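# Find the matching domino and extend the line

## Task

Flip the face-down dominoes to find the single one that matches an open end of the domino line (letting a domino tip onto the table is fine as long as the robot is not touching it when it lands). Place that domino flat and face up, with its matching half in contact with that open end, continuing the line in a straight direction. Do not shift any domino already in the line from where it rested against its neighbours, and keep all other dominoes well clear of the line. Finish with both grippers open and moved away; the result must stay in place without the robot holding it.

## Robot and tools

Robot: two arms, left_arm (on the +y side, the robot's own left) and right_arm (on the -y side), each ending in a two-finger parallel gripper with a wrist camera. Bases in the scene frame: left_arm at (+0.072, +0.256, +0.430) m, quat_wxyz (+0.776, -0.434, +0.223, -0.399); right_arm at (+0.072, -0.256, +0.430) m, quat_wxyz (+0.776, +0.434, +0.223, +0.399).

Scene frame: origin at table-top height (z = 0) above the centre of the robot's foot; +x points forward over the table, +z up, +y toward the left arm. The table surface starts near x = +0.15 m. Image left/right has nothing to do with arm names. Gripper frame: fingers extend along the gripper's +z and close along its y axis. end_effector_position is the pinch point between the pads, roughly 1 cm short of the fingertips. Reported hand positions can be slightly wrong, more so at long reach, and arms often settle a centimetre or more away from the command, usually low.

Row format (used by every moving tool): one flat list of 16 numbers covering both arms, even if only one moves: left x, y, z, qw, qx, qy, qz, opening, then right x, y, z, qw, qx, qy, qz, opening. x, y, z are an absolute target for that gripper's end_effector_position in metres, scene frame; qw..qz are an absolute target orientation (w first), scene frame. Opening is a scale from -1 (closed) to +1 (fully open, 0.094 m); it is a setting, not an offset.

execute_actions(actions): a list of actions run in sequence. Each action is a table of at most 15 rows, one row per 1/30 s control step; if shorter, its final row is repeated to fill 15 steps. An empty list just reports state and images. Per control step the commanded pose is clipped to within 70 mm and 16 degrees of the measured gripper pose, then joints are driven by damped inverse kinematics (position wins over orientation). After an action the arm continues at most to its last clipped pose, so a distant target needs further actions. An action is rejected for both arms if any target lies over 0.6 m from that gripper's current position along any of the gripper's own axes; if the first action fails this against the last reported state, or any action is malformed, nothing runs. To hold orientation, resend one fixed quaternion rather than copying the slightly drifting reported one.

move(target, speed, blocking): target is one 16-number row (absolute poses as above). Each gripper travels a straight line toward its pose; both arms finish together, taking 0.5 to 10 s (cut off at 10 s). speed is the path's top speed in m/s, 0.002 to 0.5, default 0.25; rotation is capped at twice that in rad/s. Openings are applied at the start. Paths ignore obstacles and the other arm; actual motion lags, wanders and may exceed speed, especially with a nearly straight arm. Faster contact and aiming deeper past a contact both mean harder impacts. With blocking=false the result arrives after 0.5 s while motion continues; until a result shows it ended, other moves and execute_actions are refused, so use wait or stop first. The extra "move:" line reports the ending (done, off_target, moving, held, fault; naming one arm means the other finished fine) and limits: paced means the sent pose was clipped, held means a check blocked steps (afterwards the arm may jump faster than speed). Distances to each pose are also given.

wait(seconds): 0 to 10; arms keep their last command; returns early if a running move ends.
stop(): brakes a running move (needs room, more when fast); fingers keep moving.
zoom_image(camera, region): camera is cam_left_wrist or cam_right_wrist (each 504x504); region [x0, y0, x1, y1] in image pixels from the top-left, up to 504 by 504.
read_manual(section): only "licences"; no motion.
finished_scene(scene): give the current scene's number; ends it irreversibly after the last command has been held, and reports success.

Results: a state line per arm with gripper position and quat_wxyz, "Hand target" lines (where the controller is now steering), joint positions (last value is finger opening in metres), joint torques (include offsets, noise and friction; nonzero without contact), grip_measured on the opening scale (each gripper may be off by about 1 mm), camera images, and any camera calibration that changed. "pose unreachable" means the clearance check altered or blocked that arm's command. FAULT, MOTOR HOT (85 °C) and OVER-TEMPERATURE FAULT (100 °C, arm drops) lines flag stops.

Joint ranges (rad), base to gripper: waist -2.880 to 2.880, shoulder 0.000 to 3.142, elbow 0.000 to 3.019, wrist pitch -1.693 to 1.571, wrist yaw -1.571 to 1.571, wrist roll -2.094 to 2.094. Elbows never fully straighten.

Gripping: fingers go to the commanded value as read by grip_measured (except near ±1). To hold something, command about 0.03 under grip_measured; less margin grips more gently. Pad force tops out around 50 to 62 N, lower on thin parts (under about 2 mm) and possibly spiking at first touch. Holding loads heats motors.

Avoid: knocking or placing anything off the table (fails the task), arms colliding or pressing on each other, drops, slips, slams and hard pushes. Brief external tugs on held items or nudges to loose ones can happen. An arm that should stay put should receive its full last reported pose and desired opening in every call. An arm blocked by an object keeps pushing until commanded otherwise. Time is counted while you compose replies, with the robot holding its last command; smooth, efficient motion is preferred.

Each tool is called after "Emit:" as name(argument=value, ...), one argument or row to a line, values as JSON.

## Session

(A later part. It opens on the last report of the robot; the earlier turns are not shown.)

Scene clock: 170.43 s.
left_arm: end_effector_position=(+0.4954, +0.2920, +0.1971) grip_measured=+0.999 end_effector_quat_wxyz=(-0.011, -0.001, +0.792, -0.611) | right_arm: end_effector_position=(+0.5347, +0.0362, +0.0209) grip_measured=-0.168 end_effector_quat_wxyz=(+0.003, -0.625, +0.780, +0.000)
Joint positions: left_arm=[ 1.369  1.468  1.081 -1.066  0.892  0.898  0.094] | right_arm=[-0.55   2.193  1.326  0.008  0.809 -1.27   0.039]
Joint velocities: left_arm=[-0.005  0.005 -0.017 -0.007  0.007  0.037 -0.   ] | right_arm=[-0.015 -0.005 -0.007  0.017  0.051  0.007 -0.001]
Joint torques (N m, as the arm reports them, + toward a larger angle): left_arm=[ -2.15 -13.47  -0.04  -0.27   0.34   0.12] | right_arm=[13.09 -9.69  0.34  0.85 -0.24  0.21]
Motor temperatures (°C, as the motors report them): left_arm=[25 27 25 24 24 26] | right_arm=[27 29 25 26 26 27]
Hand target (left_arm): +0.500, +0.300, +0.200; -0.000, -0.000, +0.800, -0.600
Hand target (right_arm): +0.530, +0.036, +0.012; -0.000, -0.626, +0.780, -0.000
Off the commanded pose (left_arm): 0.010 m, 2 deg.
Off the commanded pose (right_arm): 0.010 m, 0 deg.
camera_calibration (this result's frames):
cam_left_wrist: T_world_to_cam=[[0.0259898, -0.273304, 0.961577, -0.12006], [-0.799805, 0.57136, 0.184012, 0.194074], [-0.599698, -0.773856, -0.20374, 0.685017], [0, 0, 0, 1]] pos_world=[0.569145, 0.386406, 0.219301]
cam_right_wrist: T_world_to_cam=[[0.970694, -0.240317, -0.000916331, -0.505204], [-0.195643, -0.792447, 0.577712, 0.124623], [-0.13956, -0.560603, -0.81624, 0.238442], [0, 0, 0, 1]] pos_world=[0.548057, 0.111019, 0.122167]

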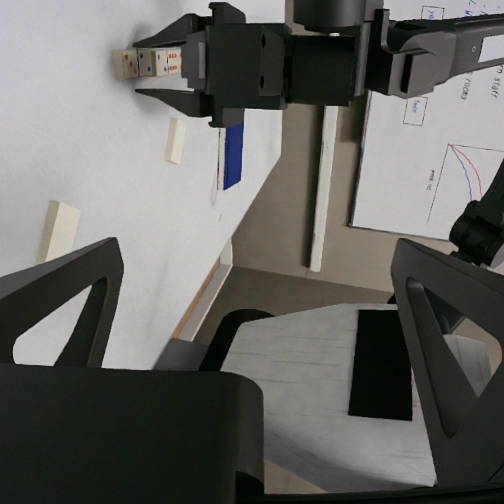

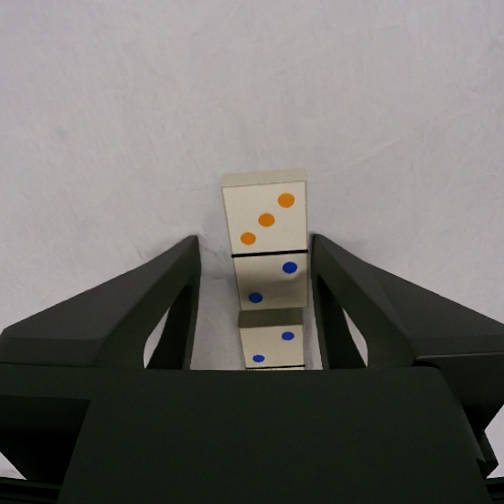

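Emit:
execute_actions(
  actions=[
    [[0.5,0.3,0.2,0,0,0.8,-0.6,1,0.53,0.036,0.012,0,-0.626,0.78,0,-0.205]],
    [[0.5,0.3,0.2,0,0,0.8,-0.6,1,0.53,0.036,0.012,0,-0.626,0.78,0,1]],
  ],
)

Emit:
move(
  target=[0.5,0.3,0.2,0,0,0.8,-0.6,1,0.535,0.036,0.075,0,-0.626,0.78,0,1],
  speed=0.1,
)

Emit:
move(
  target=[0.5,0.3,0.2,0,0,0.8,-0.6,1,0.533,0.025,0.075,-0.0114,0.108,0.9885,-0.1039,1],
  speed=0.4,
)

Emit:
move(
  target=[0.5,0.3,0.2,0,0,0.8,-0.6,1,0.533,0.025,0.021,-0.0114,0.108,0.9885,-0.1039,1],
  speed=0.05,
)

Scene clock: 181.77 s.
left_arm: end_effector_position=(+0.4954, +0.2920, +0.1971) grip_measured=+0.999 end_effector_quat_wxyz=(-0.011, -0.002, +0.792, -0.611) | right_arm: end_effector_position=(+0.5347, +0.0362, +0.0209) grip_measured=+1.000 end_effector_quat_wxyz=(+0.003, -0.625, +0.780, +0.000)
Joint positions: left_arm=[ 1.369  1.468  1.081 -1.066  0.892  0.897  0.094] | right_arm=[-0.55   2.193  1.326  0.008  0.809 -1.27   0.094]
Joint velocities: left_arm=[ 0.005 -0.015 -0.032 -0.012 -0.022 -0.007 -0.001] | right_arm=[-0.005 -0.005 -0.007 -0.012  0.007 -0.022  0.   ]
Joint torques (N m, as the arm reports them, + toward a larger angle): left_arm=[ -1.99 -12.81   0.11  -0.32   0.33   0.12] | right_arm=[ 13.28 -10.52   0.7    0.95  -0.18   0.16]
Motor temperatures (°C, as the motors report them): left_arm=[25 27 25 24 24 26] | right_arm=[27 29 25 26 26 27]
Hand target (left_arm): +0.500, +0.300, +0.200; -0.000, -0.000, +0.800, -0.600
Hand target (right_arm): +0.530, +0.036, +0.012; -0.000, -0.626, +0.780, -0.000
Off the commanded pose (left_arm): 0.010 m, 2 deg.
Off the commanded pose (right_arm): 0.010 m, 0 deg.
camera_calibration (this result's frames):
cam_left_wrist: T_world_to_cam=[[0.026371, -0.273307, 0.961565, -0.120246], [-0.799792, 0.571281, 0.184311, 0.194032], [-0.599698, -0.773913, -0.203524, 0.684991], [0, 0, 0, 1]] pos_world=[0.569144, 0.386413, 0.219274]
cam_right_wrist: T_world_to_cam=[[0.970694, -0.240317, -0.000916331, -0.505204], [-0.195643, -0.792447, 0.577712, 0.124623], [-0.13956, -0.560603, -0.81624, 0.238442], [0, 0, 0, 1]] pos_world=[0.548057, 0.111019, 0.122167]

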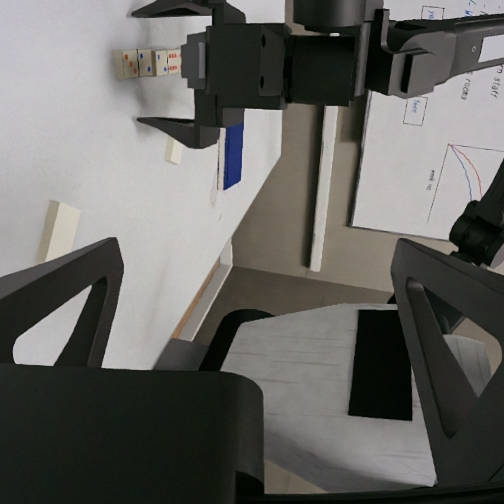

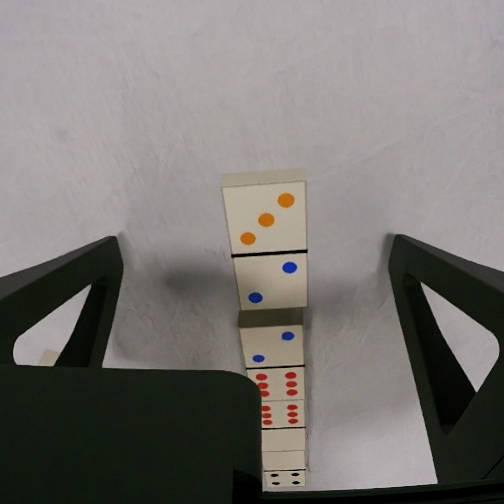

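Scene clock: 182.77 s.
left_arm: end_effector_position=(+0.4954, +0.2920, +0.1971) grip_measured=+0.999 end_effector_quat_wxyz=(-0.011, -0.002, +0.792, -0.611) | right_arm: end_effector_position=(+0.5293, +0.0346, +0.0651) grip_measured=+1.000 end_effector_quat_wxyz=(-0.005, -0.627, +0.779, -0.000)
Joint positions: left_arm=[ 1.369  1.468  1.081 -1.066  0.892  0.897  0.094] | right_arm=[-0.493  2.116  1.265 -0.075  0.854 -1.194  0.094]
Joint velocities: left_arm=[ 0.015 -0.005  0.002 -0.022 -0.007 -0.081 -0.001] | right_arm=[-0.015 -0.015  0.002 -0.007  0.066  0.037  0.   ]
Joint torques (N m, as the arm reports them, + toward a larger angle): left_arm=[ -2.27 -13.34   0.03  -0.25   0.34   0.1 ] | right_arm=[ 13.94 -11.73   0.38  -0.09  -0.03   0.32]
Motor temperatures (°C, as the motors report them): left_arm=[25 27 25 24 24 26] | right_arm=[27 29 25 26 26 27]
Hand target (left_arm): +0.500, +0.300, +0.200; -0.000, -0.000, +0.800, -0.600
Hand target (right_arm): +0.535, +0.037, +0.075; +0.001, -0.626, +0.780, +0.000
Off the commanded pose (left_arm): 0.010 m, 2 deg.
Off the commanded pose (right_arm): 0.012 m, 1 deg.
move: off_target (right_arm)
camera_calibration (this result's frames):
cam_left_wrist: T_world_to_cam=[[0.026371, -0.273307, 0.961565, -0.120246], [-0.799792, 0.571281, 0.184311, 0.194032], [-0.599698, -0.773913, -0.203524, 0.684991], [0, 0, 0, 1]] pos_world=[0.569144, 0.386413, 0.219274]
cam_right_wrist: T_world_to_cam=[[0.971825, -0.235481, -0.0102386, -0.500446], [-0.184508, -0.787053, 0.588646, 0.0899658], [-0.146673, -0.570172, -0.808326, 0.276466], [0, 0, 0, 1]] pos_world=[0.543495, 0.110596, 0.165393]

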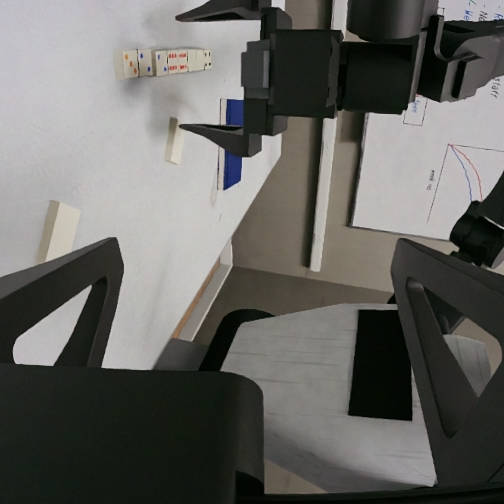

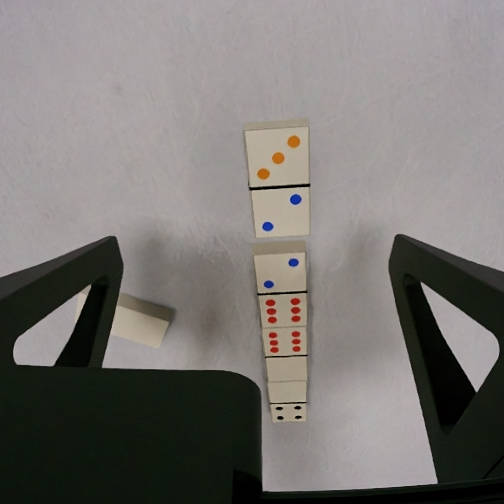

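Scene clock: 185.50 s.
left_arm: end_effector_position=(+0.4954, +0.2920, +0.1971) grip_measured=+0.999 end_effector_quat_wxyz=(-0.011, -0.002, +0.792, -0.611) | right_arm: end_effector_position=(+0.5394, +0.0078, +0.0700) grip_measured=+1.000 end_effector_quat_wxyz=(-0.011, +0.117, +0.987, -0.109)
Joint positions: left_arm=[ 1.369  1.468  1.081 -1.066  0.892  0.897  0.094] | right_arm=[-0.485  2.137  1.36  -0.309  1.052  0.533  0.094]
Joint velocities: left_arm=[-0.005  0.024 -0.007  0.002  0.022 -0.007  0.   ] | right_arm=[-0.005 -0.005 -0.017  0.002 -0.022  0.022  0.   ]
Joint torques (N m, as the arm reports them, + toward a larger angle): left_arm=[ -2.25 -13.1    0.07  -0.29   0.37   0.12] | right_arm=[15.21 -9.08  1.28 -0.06  0.26  0.34]
Motor temperatures (°C, as the motors report them): left_arm=[25 27 25 24 24 26] | right_arm=[27 29 25 26 26 27]
Hand target (left_arm): +0.500, +0.300, +0.200; -0.000, -0.000, +0.800, -0.600
Hand target (right_arm): +0.533, +0.025, +0.076; -0.011, +0.107, +0.989, -0.103
Off the commanded pose (left_arm): 0.010 m, 2 deg.
Off the commanded pose (right_arm): 0.019 m, 1 deg.
move: off_target (right_arm)
camera_calibration (this result's frames):
cam_left_wrist: T_world_to_cam=[[0.026371, -0.273307, 0.961565, -0.120246], [-0.799792, 0.571281, 0.184311, 0.194032], [-0.599698, -0.773913, -0.203524, 0.684991], [0, 0, 0, 1]] pos_world=[0.569144, 0.386413, 0.219274]
cam_right_wrist: T_world_to_cam=[[-0.251697, -0.943854, 0.213981, 0.133313], [-0.758577, 0.329703, 0.562011, 0.37065], [-0.601007, -0.0208646, -0.798972, 0.506728], [0, 0, 0, 1]] pos_world=[0.619268, 0.014196, 0.168026]

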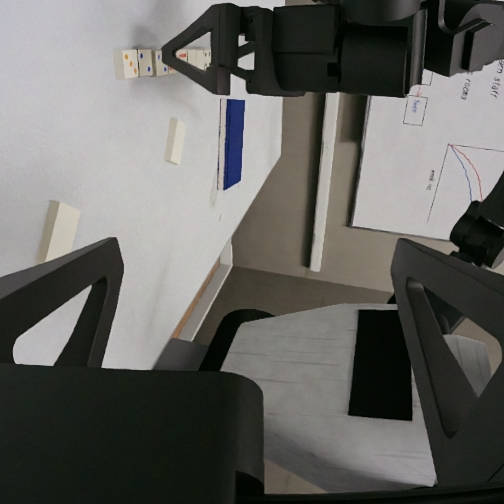

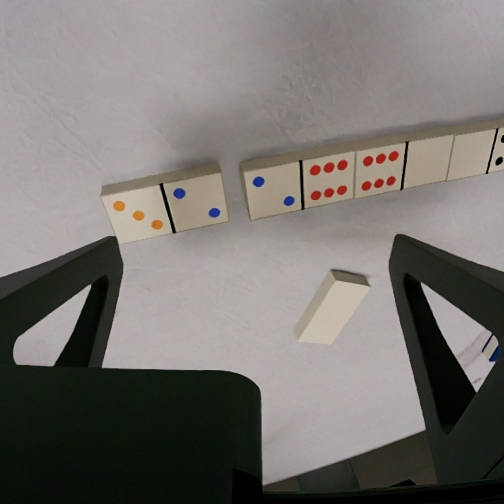

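Scene clock: 186.87 s.
left_arm: end_effector_position=(+0.4954, +0.2920, +0.1971) grip_measured=+0.999 end_effector_quat_wxyz=(-0.011, -0.002, +0.792, -0.611) | right_arm: end_effector_position=(+0.5381, +0.0263, +0.0311) grip_measured=+1.000 end_effector_quat_wxyz=(-0.008, +0.109, +0.989, -0.101)
Joint positions: left_arm=[ 1.369  1.468  1.081 -1.066  0.892  0.897  0.094] | right_arm=[-0.515  2.231  1.427 -0.213  1.025  0.443  0.094]
Joint velocities: left_arm=[-0.005 -0.005 -0.002  0.002 -0.051 -0.095  0.   ] | right_arm=[-0.005  0.005  0.002 -0.017  0.007 -0.051  0.   ]
Joint torques (N m, as the arm reports them, + toward a larger angle): left_arm=[ -1.88 -13.07   0.    -0.3    0.34   0.12] | right_arm=[ 13.36 -10.78   1.04   0.74   0.04   0.22]
Motor temperatures (°C, as the motors report them): left_arm=[25 27 25 24 24 26] | right_arm=[27 29 25 26 26 27]
Hand target (left_arm): +0.500, +0.300, +0.200; -0.000, -0.000, +0.800, -0.600
Hand target (right_arm): +0.533, +0.025, +0.021; -0.012, +0.108, +0.989, -0.104
Off the commanded pose (left_arm): 0.010 m, 2 deg.
Off the commanded pose (right_arm): 0.011 m, 0 deg.
move: off_target (right_arm)
camera_calibration (this result's frames):
cam_left_wrist: T_world_to_cam=[[0.026371, -0.273307, 0.961565, -0.120246], [-0.799792, 0.571281, 0.184311, 0.194032], [-0.599698, -0.773913, -0.203524, 0.684991], [0, 0, 0, 1]] pos_world=[0.569144, 0.386413, 0.219274]
cam_right_wrist: T_world_to_cam=[[-0.236113, -0.951493, 0.19726, 0.151063], [-0.767683, 0.307105, 0.562449, 0.390866], [-0.595746, -0.0186311, -0.802957, 0.472504], [0, 0, 0, 1]] pos_world=[0.617221, 0.0325022, 0.12976]

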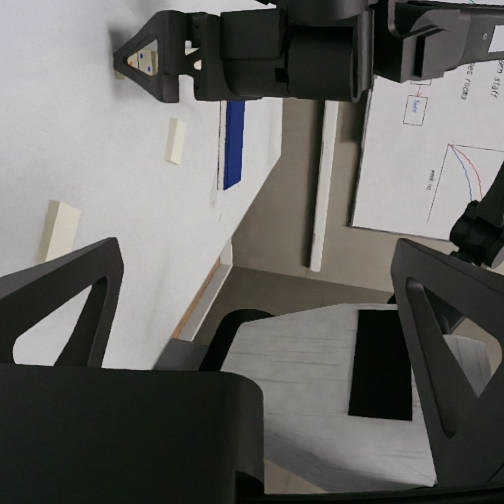

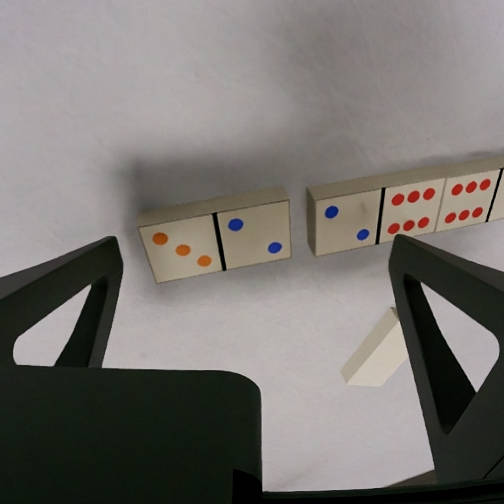

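Emit:
move(
  target=[0.5,0.3,0.2,0,0,0.8,-0.6,1,0.538,0.025,0.018,-0.0077,0.0736,0.9918,-0.1042,0.8],
  speed=0.03,
)

Scene clock: 193.20 s.
left_arm: end_effector_position=(+0.4954, +0.2920, +0.1971) grip_measured=+0.999 end_effector_quat_wxyz=(-0.011, -0.002, +0.792, -0.611) | right_arm: end_effector_position=(+0.5449, +0.0271, +0.0301) grip_measured=+0.802 end_effector_quat_wxyz=(-0.003, +0.076, +0.992, -0.099)
Joint positions: left_arm=[ 1.369  1.468  1.081 -1.066  0.892  0.897  0.094] | right_arm=[-0.516  2.231  1.431 -0.181  1.025  0.348  0.085]
Joint velocities: left_arm=[-0.005 -0.015 -0.002  0.007  0.066  0.037 -0.   ] | right_arm=[-0.005 -0.005 -0.012 -0.022 -0.095 -0.051  0.   ]
Joint torques (N m, as the arm reports them, + toward a larger angle): left_arm=[ -1.99 -12.9    0.04  -0.3    0.32   0.13] | right_arm=[13.25 -9.84  0.93  0.97  0.14  0.22]
Motor temperatures (°C, as the motors report them): left_arm=[25 27 25 24 24 26] | right_arm=[27 29 25 26 26 27]
Hand target (left_arm): +0.500, +0.300, +0.200; -0.000, -0.000, +0.800, -0.600
Hand target (right_arm): +0.538, +0.025, +0.018; -0.008, +0.074, +0.992, -0.104
Off the commanded pose (left_arm): 0.010 m, 2 deg.
Off the commanded pose (right_arm): 0.014 m, 1 deg.
move: off_target (right_arm)
camera_calibration (this result's frames):
cam_left_wrist: T_world_to_cam=[[0.026371, -0.273307, 0.961565, -0.120246], [-0.799792, 0.571281, 0.184311, 0.194032], [-0.599698, -0.773913, -0.203524, 0.684991], [0, 0, 0, 1]] pos_world=[0.569144, 0.386413, 0.219274]
cam_right_wrist: T_world_to_cam=[[-0.173215, -0.966047, 0.191701, 0.119947], [-0.788493, 0.252654, 0.560753, 0.409242], [-0.590148, -0.0540242, -0.805485, 0.47373], [0, 0, 0, 1]] pos_world=[0.623032, 0.0380705, 0.129105]

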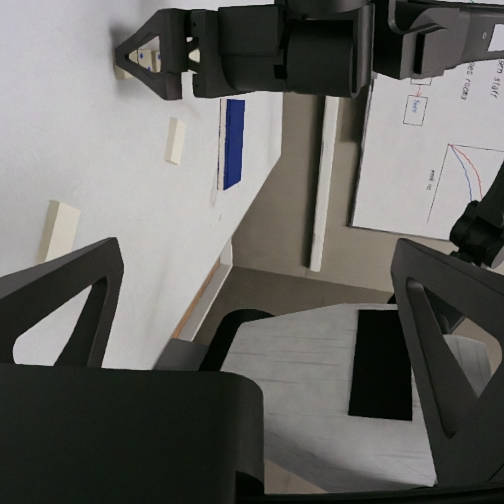

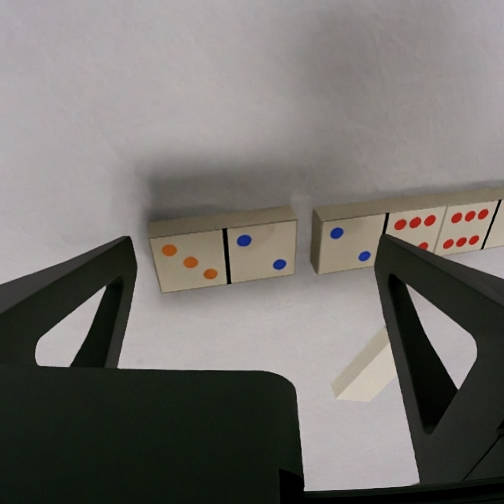

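Emit:
move(
  target=[0.5,0.3,0.2,0,0,0.8,-0.6,1,0.538,0.025,0.0145,-0.0077,0.0736,0.9918,-0.1042,0.65],
  speed=0.02,
)

Emit:
execute_actions(
  actions=[
    [[0.5,0.3,0.2,0,0,0.8,-0.6,1,0.538,0.025,0.0145,-0.0077,0.0736,0.9918,-0.1042,0.5]],
    [[0.5,0.3,0.2,0,0,0.8,-0.6,1,0.538,0.025,0.0145,-0.0077,0.0736,0.9918,-0.1042,0.4]],
  ],
)

Scene clock: 200.03 s.
left_arm: end_effector_position=(+0.4954, +0.2920, +0.1971) grip_measured=+0.999 end_effector_quat_wxyz=(-0.011, -0.002, +0.792, -0.611) | right_arm: end_effector_position=(+0.5442, +0.0268, +0.0259) grip_measured=+0.652 end_effector_quat_wxyz=(-0.004, +0.074, +0.992, -0.100)
Joint positions: left_arm=[ 1.369  1.468  1.081 -1.066  0.892  0.897  0.094] | right_arm=[-0.521  2.239  1.436 -0.173  1.025  0.338  0.078]
Joint velocities: left_arm=[-0.015  0.005 -0.002 -0.002  0.022 -0.037  0.   ] | right_arm=[ 0.005 -0.005  0.007 -0.012 -0.007 -0.051 -0.   ]
Joint torques (N m, as the arm reports them, + toward a larger angle): left_arm=[ -1.8  -13.65  -0.03  -0.24   0.33   0.14] | right_arm=[ 13.23 -10.51   1.05   0.79   0.07   0.17]
Motor temperatures (°C, as the motors report them): left_arm=[25 27 25 24 24 26] | right_arm=[27 29 25 26 26 27]
Hand target (left_arm): +0.500, +0.300, +0.200; -0.000, -0.000, +0.800, -0.600
Hand target (right_arm): +0.538, +0.025, +0.015; -0.008, +0.073, +0.992, -0.104
Off the commanded pose (left_arm): 0.010 m, 2 deg.
Off the commanded pose (right_arm): 0.013 m, 1 deg.
move: off_target (right_arm)
camera_calibration (this result's frames):
cam_left_wrist: T_world_to_cam=[[0.026371, -0.273307, 0.961565, -0.120246], [-0.799792, 0.571281, 0.184311, 0.194032], [-0.599698, -0.773913, -0.203524, 0.684991], [0, 0, 0, 1]] pos_world=[0.569144, 0.386413, 0.219274]
cam_right_wrist: T_world_to_cam=[[-0.169609, -0.966119, 0.194544, 0.118277], [-0.788875, 0.251414, 0.560775, 0.411401], [-0.590686, -0.0583586, -0.804789, 0.470295], [0, 0, 0, 1]] pos_world=[0.622402, 0.0382839, 0.124775]

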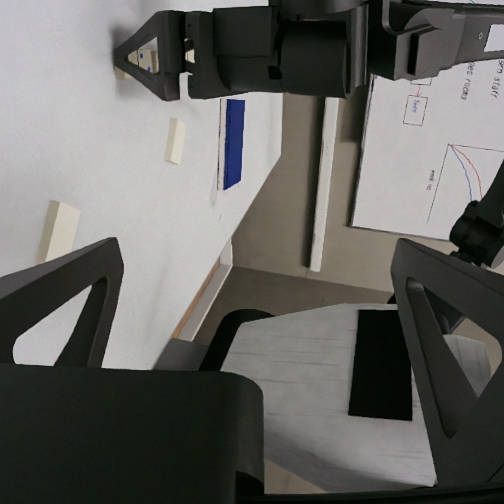

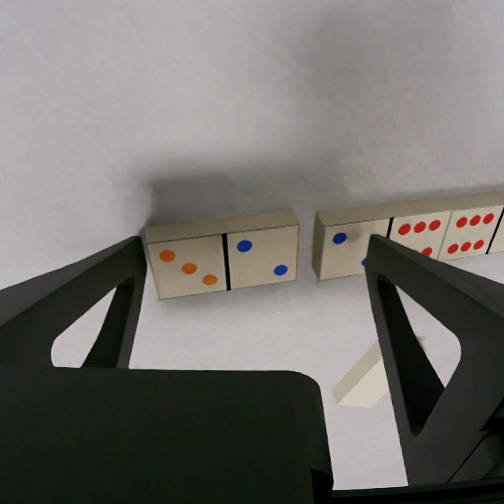

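Scene clock: 201.03 s.
left_arm: end_effector_position=(+0.4954, +0.2920, +0.1971) grip_measured=+0.999 end_effector_quat_wxyz=(-0.011, -0.002, +0.792, -0.611) | right_arm: end_effector_position=(+0.5442, +0.0268, +0.0259) grip_measured=+0.402 end_effector_quat_wxyz=(-0.004, +0.074, +0.992, -0.100)
Joint positions: left_arm=[ 1.369  1.468  1.081 -1.066  0.892  0.897  0.094] | right_arm=[-0.521  2.239  1.436 -0.173  1.025  0.338  0.066]
Joint velocities: left_arm=[-0.005  0.005  0.007  0.002 -0.037 -0.037 -0.   ] | right_arm=[ 0.005 -0.005 -0.012 -0.002 -0.007 -0.022  0.001]
Joint torques (N m, as the arm reports them, + toward a larger angle): left_arm=[ -1.93 -13.25   0.01  -0.31   0.33   0.12] | right_arm=[12.94 -9.67  1.07  0.93  0.06  0.18]
Motor temperatures (°C, as the motors report them): left_arm=[25 27 25 24 24 26] | right_arm=[27 29 25 26 26 27]
Hand target (left_arm): +0.500, +0.300, +0.200; -0.000, -0.000, +0.800, -0.600
Hand target (right_arm): +0.538, +0.025, +0.015; -0.008, +0.074, +0.992, -0.104
Off the commanded pose (left_arm): 0.010 m, 2 deg.
Off the commanded pose (right_arm): 0.013 m, 1 deg.
camera_calibration (this result's frames):
cam_left_wrist: T_world_to_cam=[[0.026371, -0.273307, 0.961565, -0.120246], [-0.799792, 0.571281, 0.184311, 0.194032], [-0.599698, -0.773913, -0.203524, 0.684991], [0, 0, 0, 1]] pos_world=[0.569144, 0.386413, 0.219274]
cam_right_wrist: T_world_to_cam=[[-0.169609, -0.966119, 0.194544, 0.118277], [-0.788875, 0.251414, 0.560775, 0.411401], [-0.590686, -0.0583586, -0.804789, 0.470295], [0, 0, 0, 1]] pos_world=[0.622402, 0.0382839, 0.124775]

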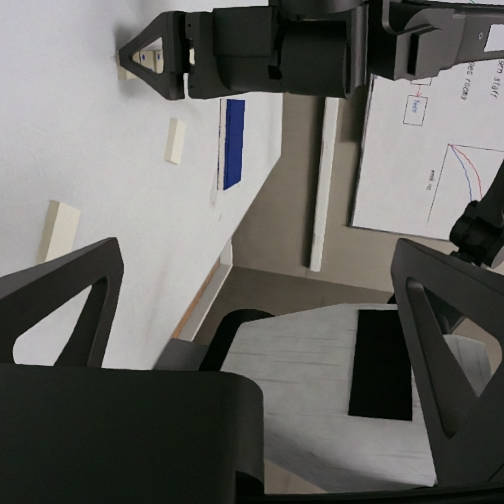

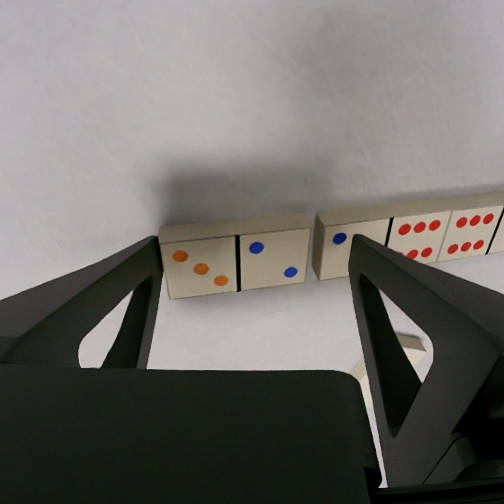

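Emit:
execute_actions(
  actions=[
    [[0.5,0.3,0.2,0,0,0.8,-0.6,1,0.538,0.025,0.0145,-0.0077,0.0736,0.9918,-0.1042,0.3]],
    [[0.5,0.3,0.2,0,0,0.8,-0.6,1,0.538,0.025,0.0145,-0.0077,0.0736,0.9918,-0.1042,0.23]],
  ],
)

Emit:
zoom_image(
  camera="cam_right_wrist",
  region=[160,180,400,320],
)

Scene clock: 207.87 s.
left_arm: end_effector_position=(+0.4954, +0.2920, +0.1971) grip_measured=+0.999 end_effector_quat_wxyz=(-0.011, -0.002, +0.792, -0.611) | right_arm: end_effector_position=(+0.5442, +0.0268, +0.0259) grip_measured=+0.232 end_effector_quat_wxyz=(-0.004, +0.074, +0.992, -0.100)
Joint positions: left_arm=[ 1.369  1.468  1.081 -1.066  0.892  0.897  0.094] | right_arm=[-0.521  2.239  1.436 -0.173  1.025  0.338  0.058]
Joint velocities: left_arm=[-0.005 -0.005 -0.002 -0.012  0.022  0.051  0.001] | right_arm=[-0.005  0.005  0.002 -0.012 -0.051 -0.051 -0.001]
Joint torques (N m, as the arm reports them, + toward a larger angle): left_arm=[ -2.18 -13.42   0.11  -0.33   0.34   0.12] | right_arm=[ 12.53 -10.27   0.89   0.8    0.08   0.15]
Motor temperatures (°C, as the motors report them): left_arm=[25 27 25 24 24 26] | right_arm=[27 29 25 26 26 27]
Hand target (left_arm): +0.500, +0.300, +0.200; -0.000, -0.000, +0.800, -0.600
Hand target (right_arm): +0.538, +0.025, +0.015; -0.008, +0.074, +0.992, -0.104
Off the commanded pose (left_arm): 0.010 m, 2 deg.
Off the commanded pose (right_arm): 0.013 m, 1 deg.
camera_calibration (this result's frames):
cam_left_wrist: T_world_to_cam=[[0.026371, -0.273307, 0.961565, -0.120246], [-0.799792, 0.571281, 0.184311, 0.194032], [-0.599698, -0.773913, -0.203524, 0.684991], [0, 0, 0, 1]] pos_world=[0.569144, 0.386413, 0.219274]
cam_right_wrist: T_world_to_cam=[[-0.169233, -0.966184, 0.194549, 0.118074], [-0.788926, 0.251114, 0.560836, 0.411436], [-0.590725, -0.0585727, -0.804744, 0.470321], [0, 0, 0, 1]] pos_world=[0.622405, 0.0383123, 0.124769]

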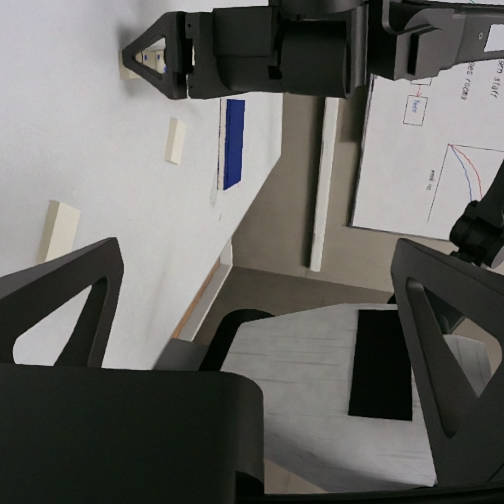

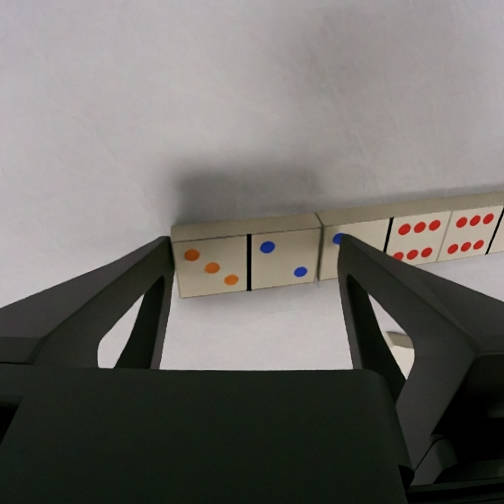

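Region (160, 180, 400, 320) of cam_right_wrist's 504x504 image, scaled by 2.100, with more detail than that image has; it fills the top 294 rows of this view, and the rest is white.

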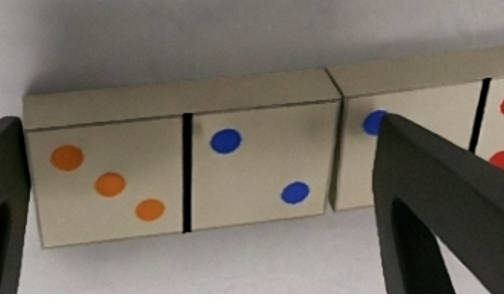

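Emit:
execute_actions(
  actions=[
    [[0.5,0.3,0.2,0,0,0.8,-0.6,1,0.538,0.025,0.0145,-0.0077,0.0736,0.9918,-0.1042,0.18]],
    [[0.5,0.3,0.2,0,0,0.8,-0.6,1,0.538,0.025,0.0145,-0.0077,0.0736,0.9918,-0.1042,1]],
  ],
)

Emit:
move(
  target=[0.5,0.3,0.2,0,0,0.8,-0.6,1,0.545,0.025,0.085,-0.0077,0.0736,0.9918,-0.1042,1],
  speed=0.1,
)

Emit:
zoom_image(
  camera="cam_right_wrist",
  region=[140,110,504,260],
)

Scene clock: 213.07 s.
left_arm: end_effector_position=(+0.4954, +0.2920, +0.1971) grip_measured=+0.999 end_effector_quat_wxyz=(-0.011, -0.002, +0.792, -0.611) | right_arm: end_effector_position=(+0.5442, +0.0268, +0.0259) grip_measured=+1.000 end_effector_quat_wxyz=(-0.004, +0.074, +0.992, -0.100)
Joint positions: left_arm=[ 1.369  1.468  1.081 -1.066  0.892  0.897  0.094] | right_arm=[-0.521  2.239  1.436 -0.173  1.025  0.338  0.094]
Joint velocities: left_arm=[-0.015  0.005 -0.012 -0.002 -0.066 -0.007 -0.001] | right_arm=[-0.005 -0.005 -0.007 -0.002 -0.007  0.037  0.   ]
Joint torques (N m, as the arm reports them, + toward a larger angle): left_arm=[ -2.22 -13.04  -0.02  -0.26   0.35   0.09] | right_arm=[14.02 -9.79  1.01  0.9   0.04  0.2 ]
Motor temperatures (°C, as the motors report them): left_arm=[25 27 25 24 24 26] | right_arm=[27 29 25 26 26 27]
Hand target (left_arm): +0.500, +0.300, +0.200; -0.000, -0.000, +0.800, -0.600
Hand target (right_arm): +0.538, +0.025, +0.015; -0.008, +0.074, +0.992, -0.104
Off the commanded pose (left_arm): 0.010 m, 2 deg.
Off the commanded pose (right_arm): 0.013 m, 1 deg.
camera_calibration (this result's frames):
cam_left_wrist: T_world_to_cam=[[0.026371, -0.273307, 0.961565, -0.120246], [-0.799792, 0.571281, 0.184311, 0.194032], [-0.599698, -0.773913, -0.203524, 0.684991], [0, 0, 0, 1]] pos_world=[0.569144, 0.386413, 0.219274]
cam_right_wrist: T_world_to_cam=[[-0.169233, -0.966184, 0.194549, 0.118074], [-0.788926, 0.251114, 0.560836, 0.411436], [-0.590725, -0.0585727, -0.804744, 0.470321], [0, 0, 0, 1]] pos_world=[0.622405, 0.0383123, 0.124769]

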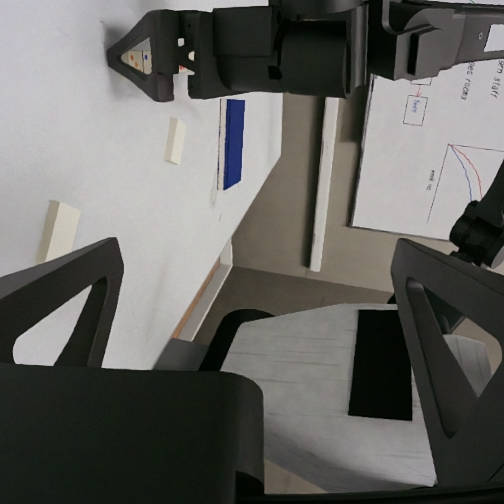

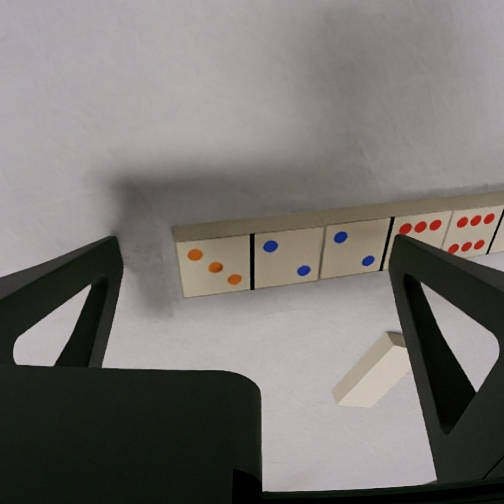

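Scene clock: 214.10 s.
left_arm: end_effector_position=(+0.4954, +0.2920, +0.1971) grip_measured=+0.999 end_effector_quat_wxyz=(-0.011, -0.002, +0.792, -0.611) | right_arm: end_effector_position=(+0.5382, +0.0235, +0.0749) grip_measured=+1.000 end_effector_quat_wxyz=(-0.012, +0.070, +0.992, -0.107)
Joint positions: left_arm=[ 1.369  1.468  1.081 -1.066  0.892  0.897  0.094] | right_arm=[-0.462  2.161  1.384 -0.329  1.064  0.467  0.094]
Joint velocities: left_arm=[-0.024 -0.005  0.002 -0.017  0.022 -0.037 -0.001] | right_arm=[-0.015  0.005 -0.017 -0.017 -0.022  0.007  0.   ]
Joint torques (N m, as the arm reports them, + toward a larger angle): left_arm=[ -2.32 -13.04   0.17  -0.34   0.33   0.13] | right_arm=[ 15.09 -12.73   0.57  -0.06   0.2    0.31]
Motor temperatures (°C, as the motors report them): left_arm=[25 27 25 24 24 26] | right_arm=[27 29 25 26 26 27]
Hand target (left_arm): +0.500, +0.300, +0.200; -0.000, -0.000, +0.800, -0.600
Hand target (right_arm): +0.544, +0.026, +0.085; -0.007, +0.073, +0.992, -0.103
Off the commanded pose (left_arm): 0.010 m, 2 deg.
Off the commanded pose (right_arm): 0.012 m, 1 deg.
move: off_target (right_arm)
camera_calibration (this result's frames):
cam_left_wrist: T_world_to_cam=[[0.026371, -0.273307, 0.961565, -0.120246], [-0.799792, 0.571281, 0.184311, 0.194032], [-0.599698, -0.773913, -0.203524, 0.684991], [0, 0, 0, 1]] pos_world=[0.569144, 0.386413, 0.219274]
cam_right_wrist: T_world_to_cam=[[-0.159265, -0.964448, 0.210889, 0.09771], [-0.779298, 0.253959, 0.572887, 0.373937], [-0.606077, -0.0731039, -0.792039, 0.513695], [0, 0, 0, 1]] pos_world=[0.618308, 0.0368247, 0.172037]

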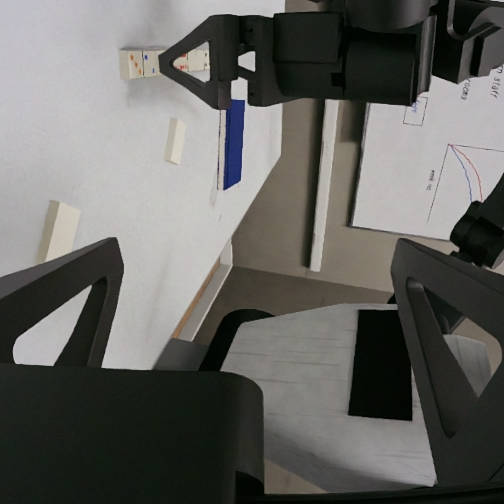

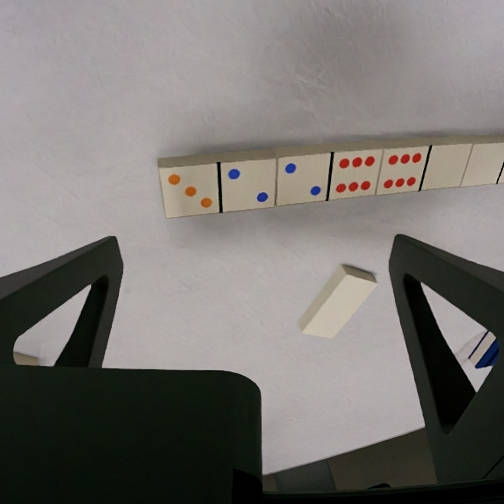

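Region (140, 110, 504, 260) of cam_right_wrist's 504x504 image, scaled by 1.385, with more detail than that image has; it fills the top 208 rows of this view, and the rest is white.

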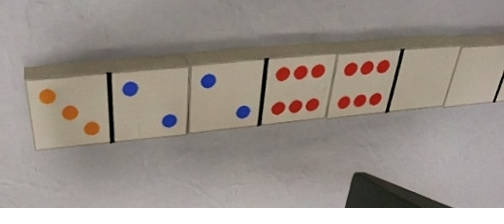

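Emit:
move(
  target=[0.5,0.3,0.2,0,0,0.8,-0.6,1,0.52,-0.24,0.24,0,0,1,0,1],
  speed=0.35,
)

Scene clock: 218.30 s.
left_arm: end_effector_position=(+0.4954, +0.2920, +0.1971) grip_measured=+0.999 end_effector_quat_wxyz=(-0.011, -0.002, +0.792, -0.611) | right_arm: end_effector_position=(+0.5209, -0.2433, +0.2453) grip_measured=+1.000 end_effector_quat_wxyz=(+0.009, +0.012, +1.000, -0.001)
Joint positions: left_arm=[ 1.369  1.468  1.081 -1.066  0.892  0.897  0.094] | right_arm=[-0.629  1.162  0.738 -0.359  0.762  0.01   0.094]
Joint velocities: left_arm=[-0.015 -0.005 -0.007 -0.017  0.022  0.11   0.   ] | right_arm=[ 0.005  0.015  0.012 -0.017 -0.022 -0.037  0.   ]
Joint torques (N m, as the arm reports them, + toward a larger angle): left_arm=[ -2.03 -13.21   0.08  -0.24   0.3    0.12] | right_arm=[ 5.31 -8.22  2.24  0.15 -0.14  0.19]
Motor temperatures (°C, as the motors report them): left_arm=[25 27 25 24 24 26] | right_arm=[27 29 25 26 26 27]
Hand target (left_arm): +0.500, +0.300, +0.200; -0.000, -0.000, +0.800, -0.600
Hand target (right_arm): +0.515, -0.242, +0.241; -0.001, +0.000, +1.000, -0.002
Off the commanded pose (left_arm): 0.010 m, 2 deg.
Off the commanded pose (right_arm): 0.006 m, 2 deg.
move: done
camera_calibration (this result's frames):
cam_left_wrist: T_world_to_cam=[[0.026371, -0.273307, 0.961565, -0.120246], [-0.799792, 0.571281, 0.184311, 0.194032], [-0.599698, -0.773913, -0.203524, 0.684991], [0, 0, 0, 1]] pos_world=[0.569144, 0.386413, 0.219274]
cam_right_wrist: T_world_to_cam=[[-0.0468175, -0.9989, -0.00257191, -0.21285], [-0.822219, 0.0370743, 0.567962, 0.301351], [-0.567242, 0.0287053, -0.823051, 0.630832], [0, 0, 0, 1]] pos_world=[0.595646, -0.241896, 0.347503]

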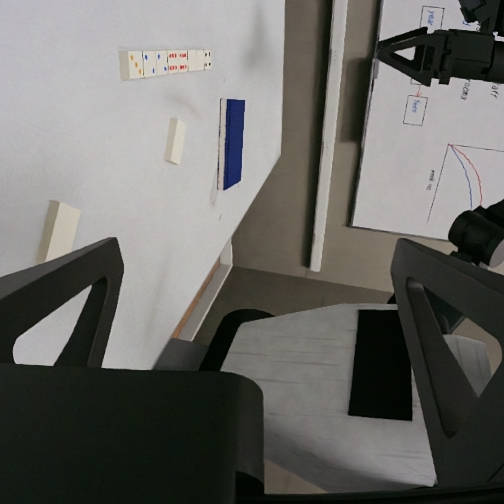

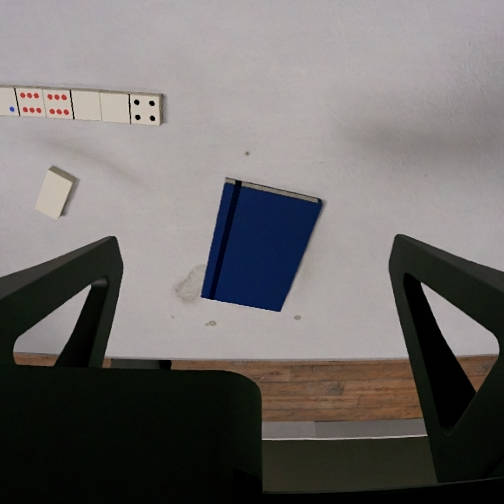

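Emit:
finished_scene(
  scene=2,
)

The scene is finished: the task was done.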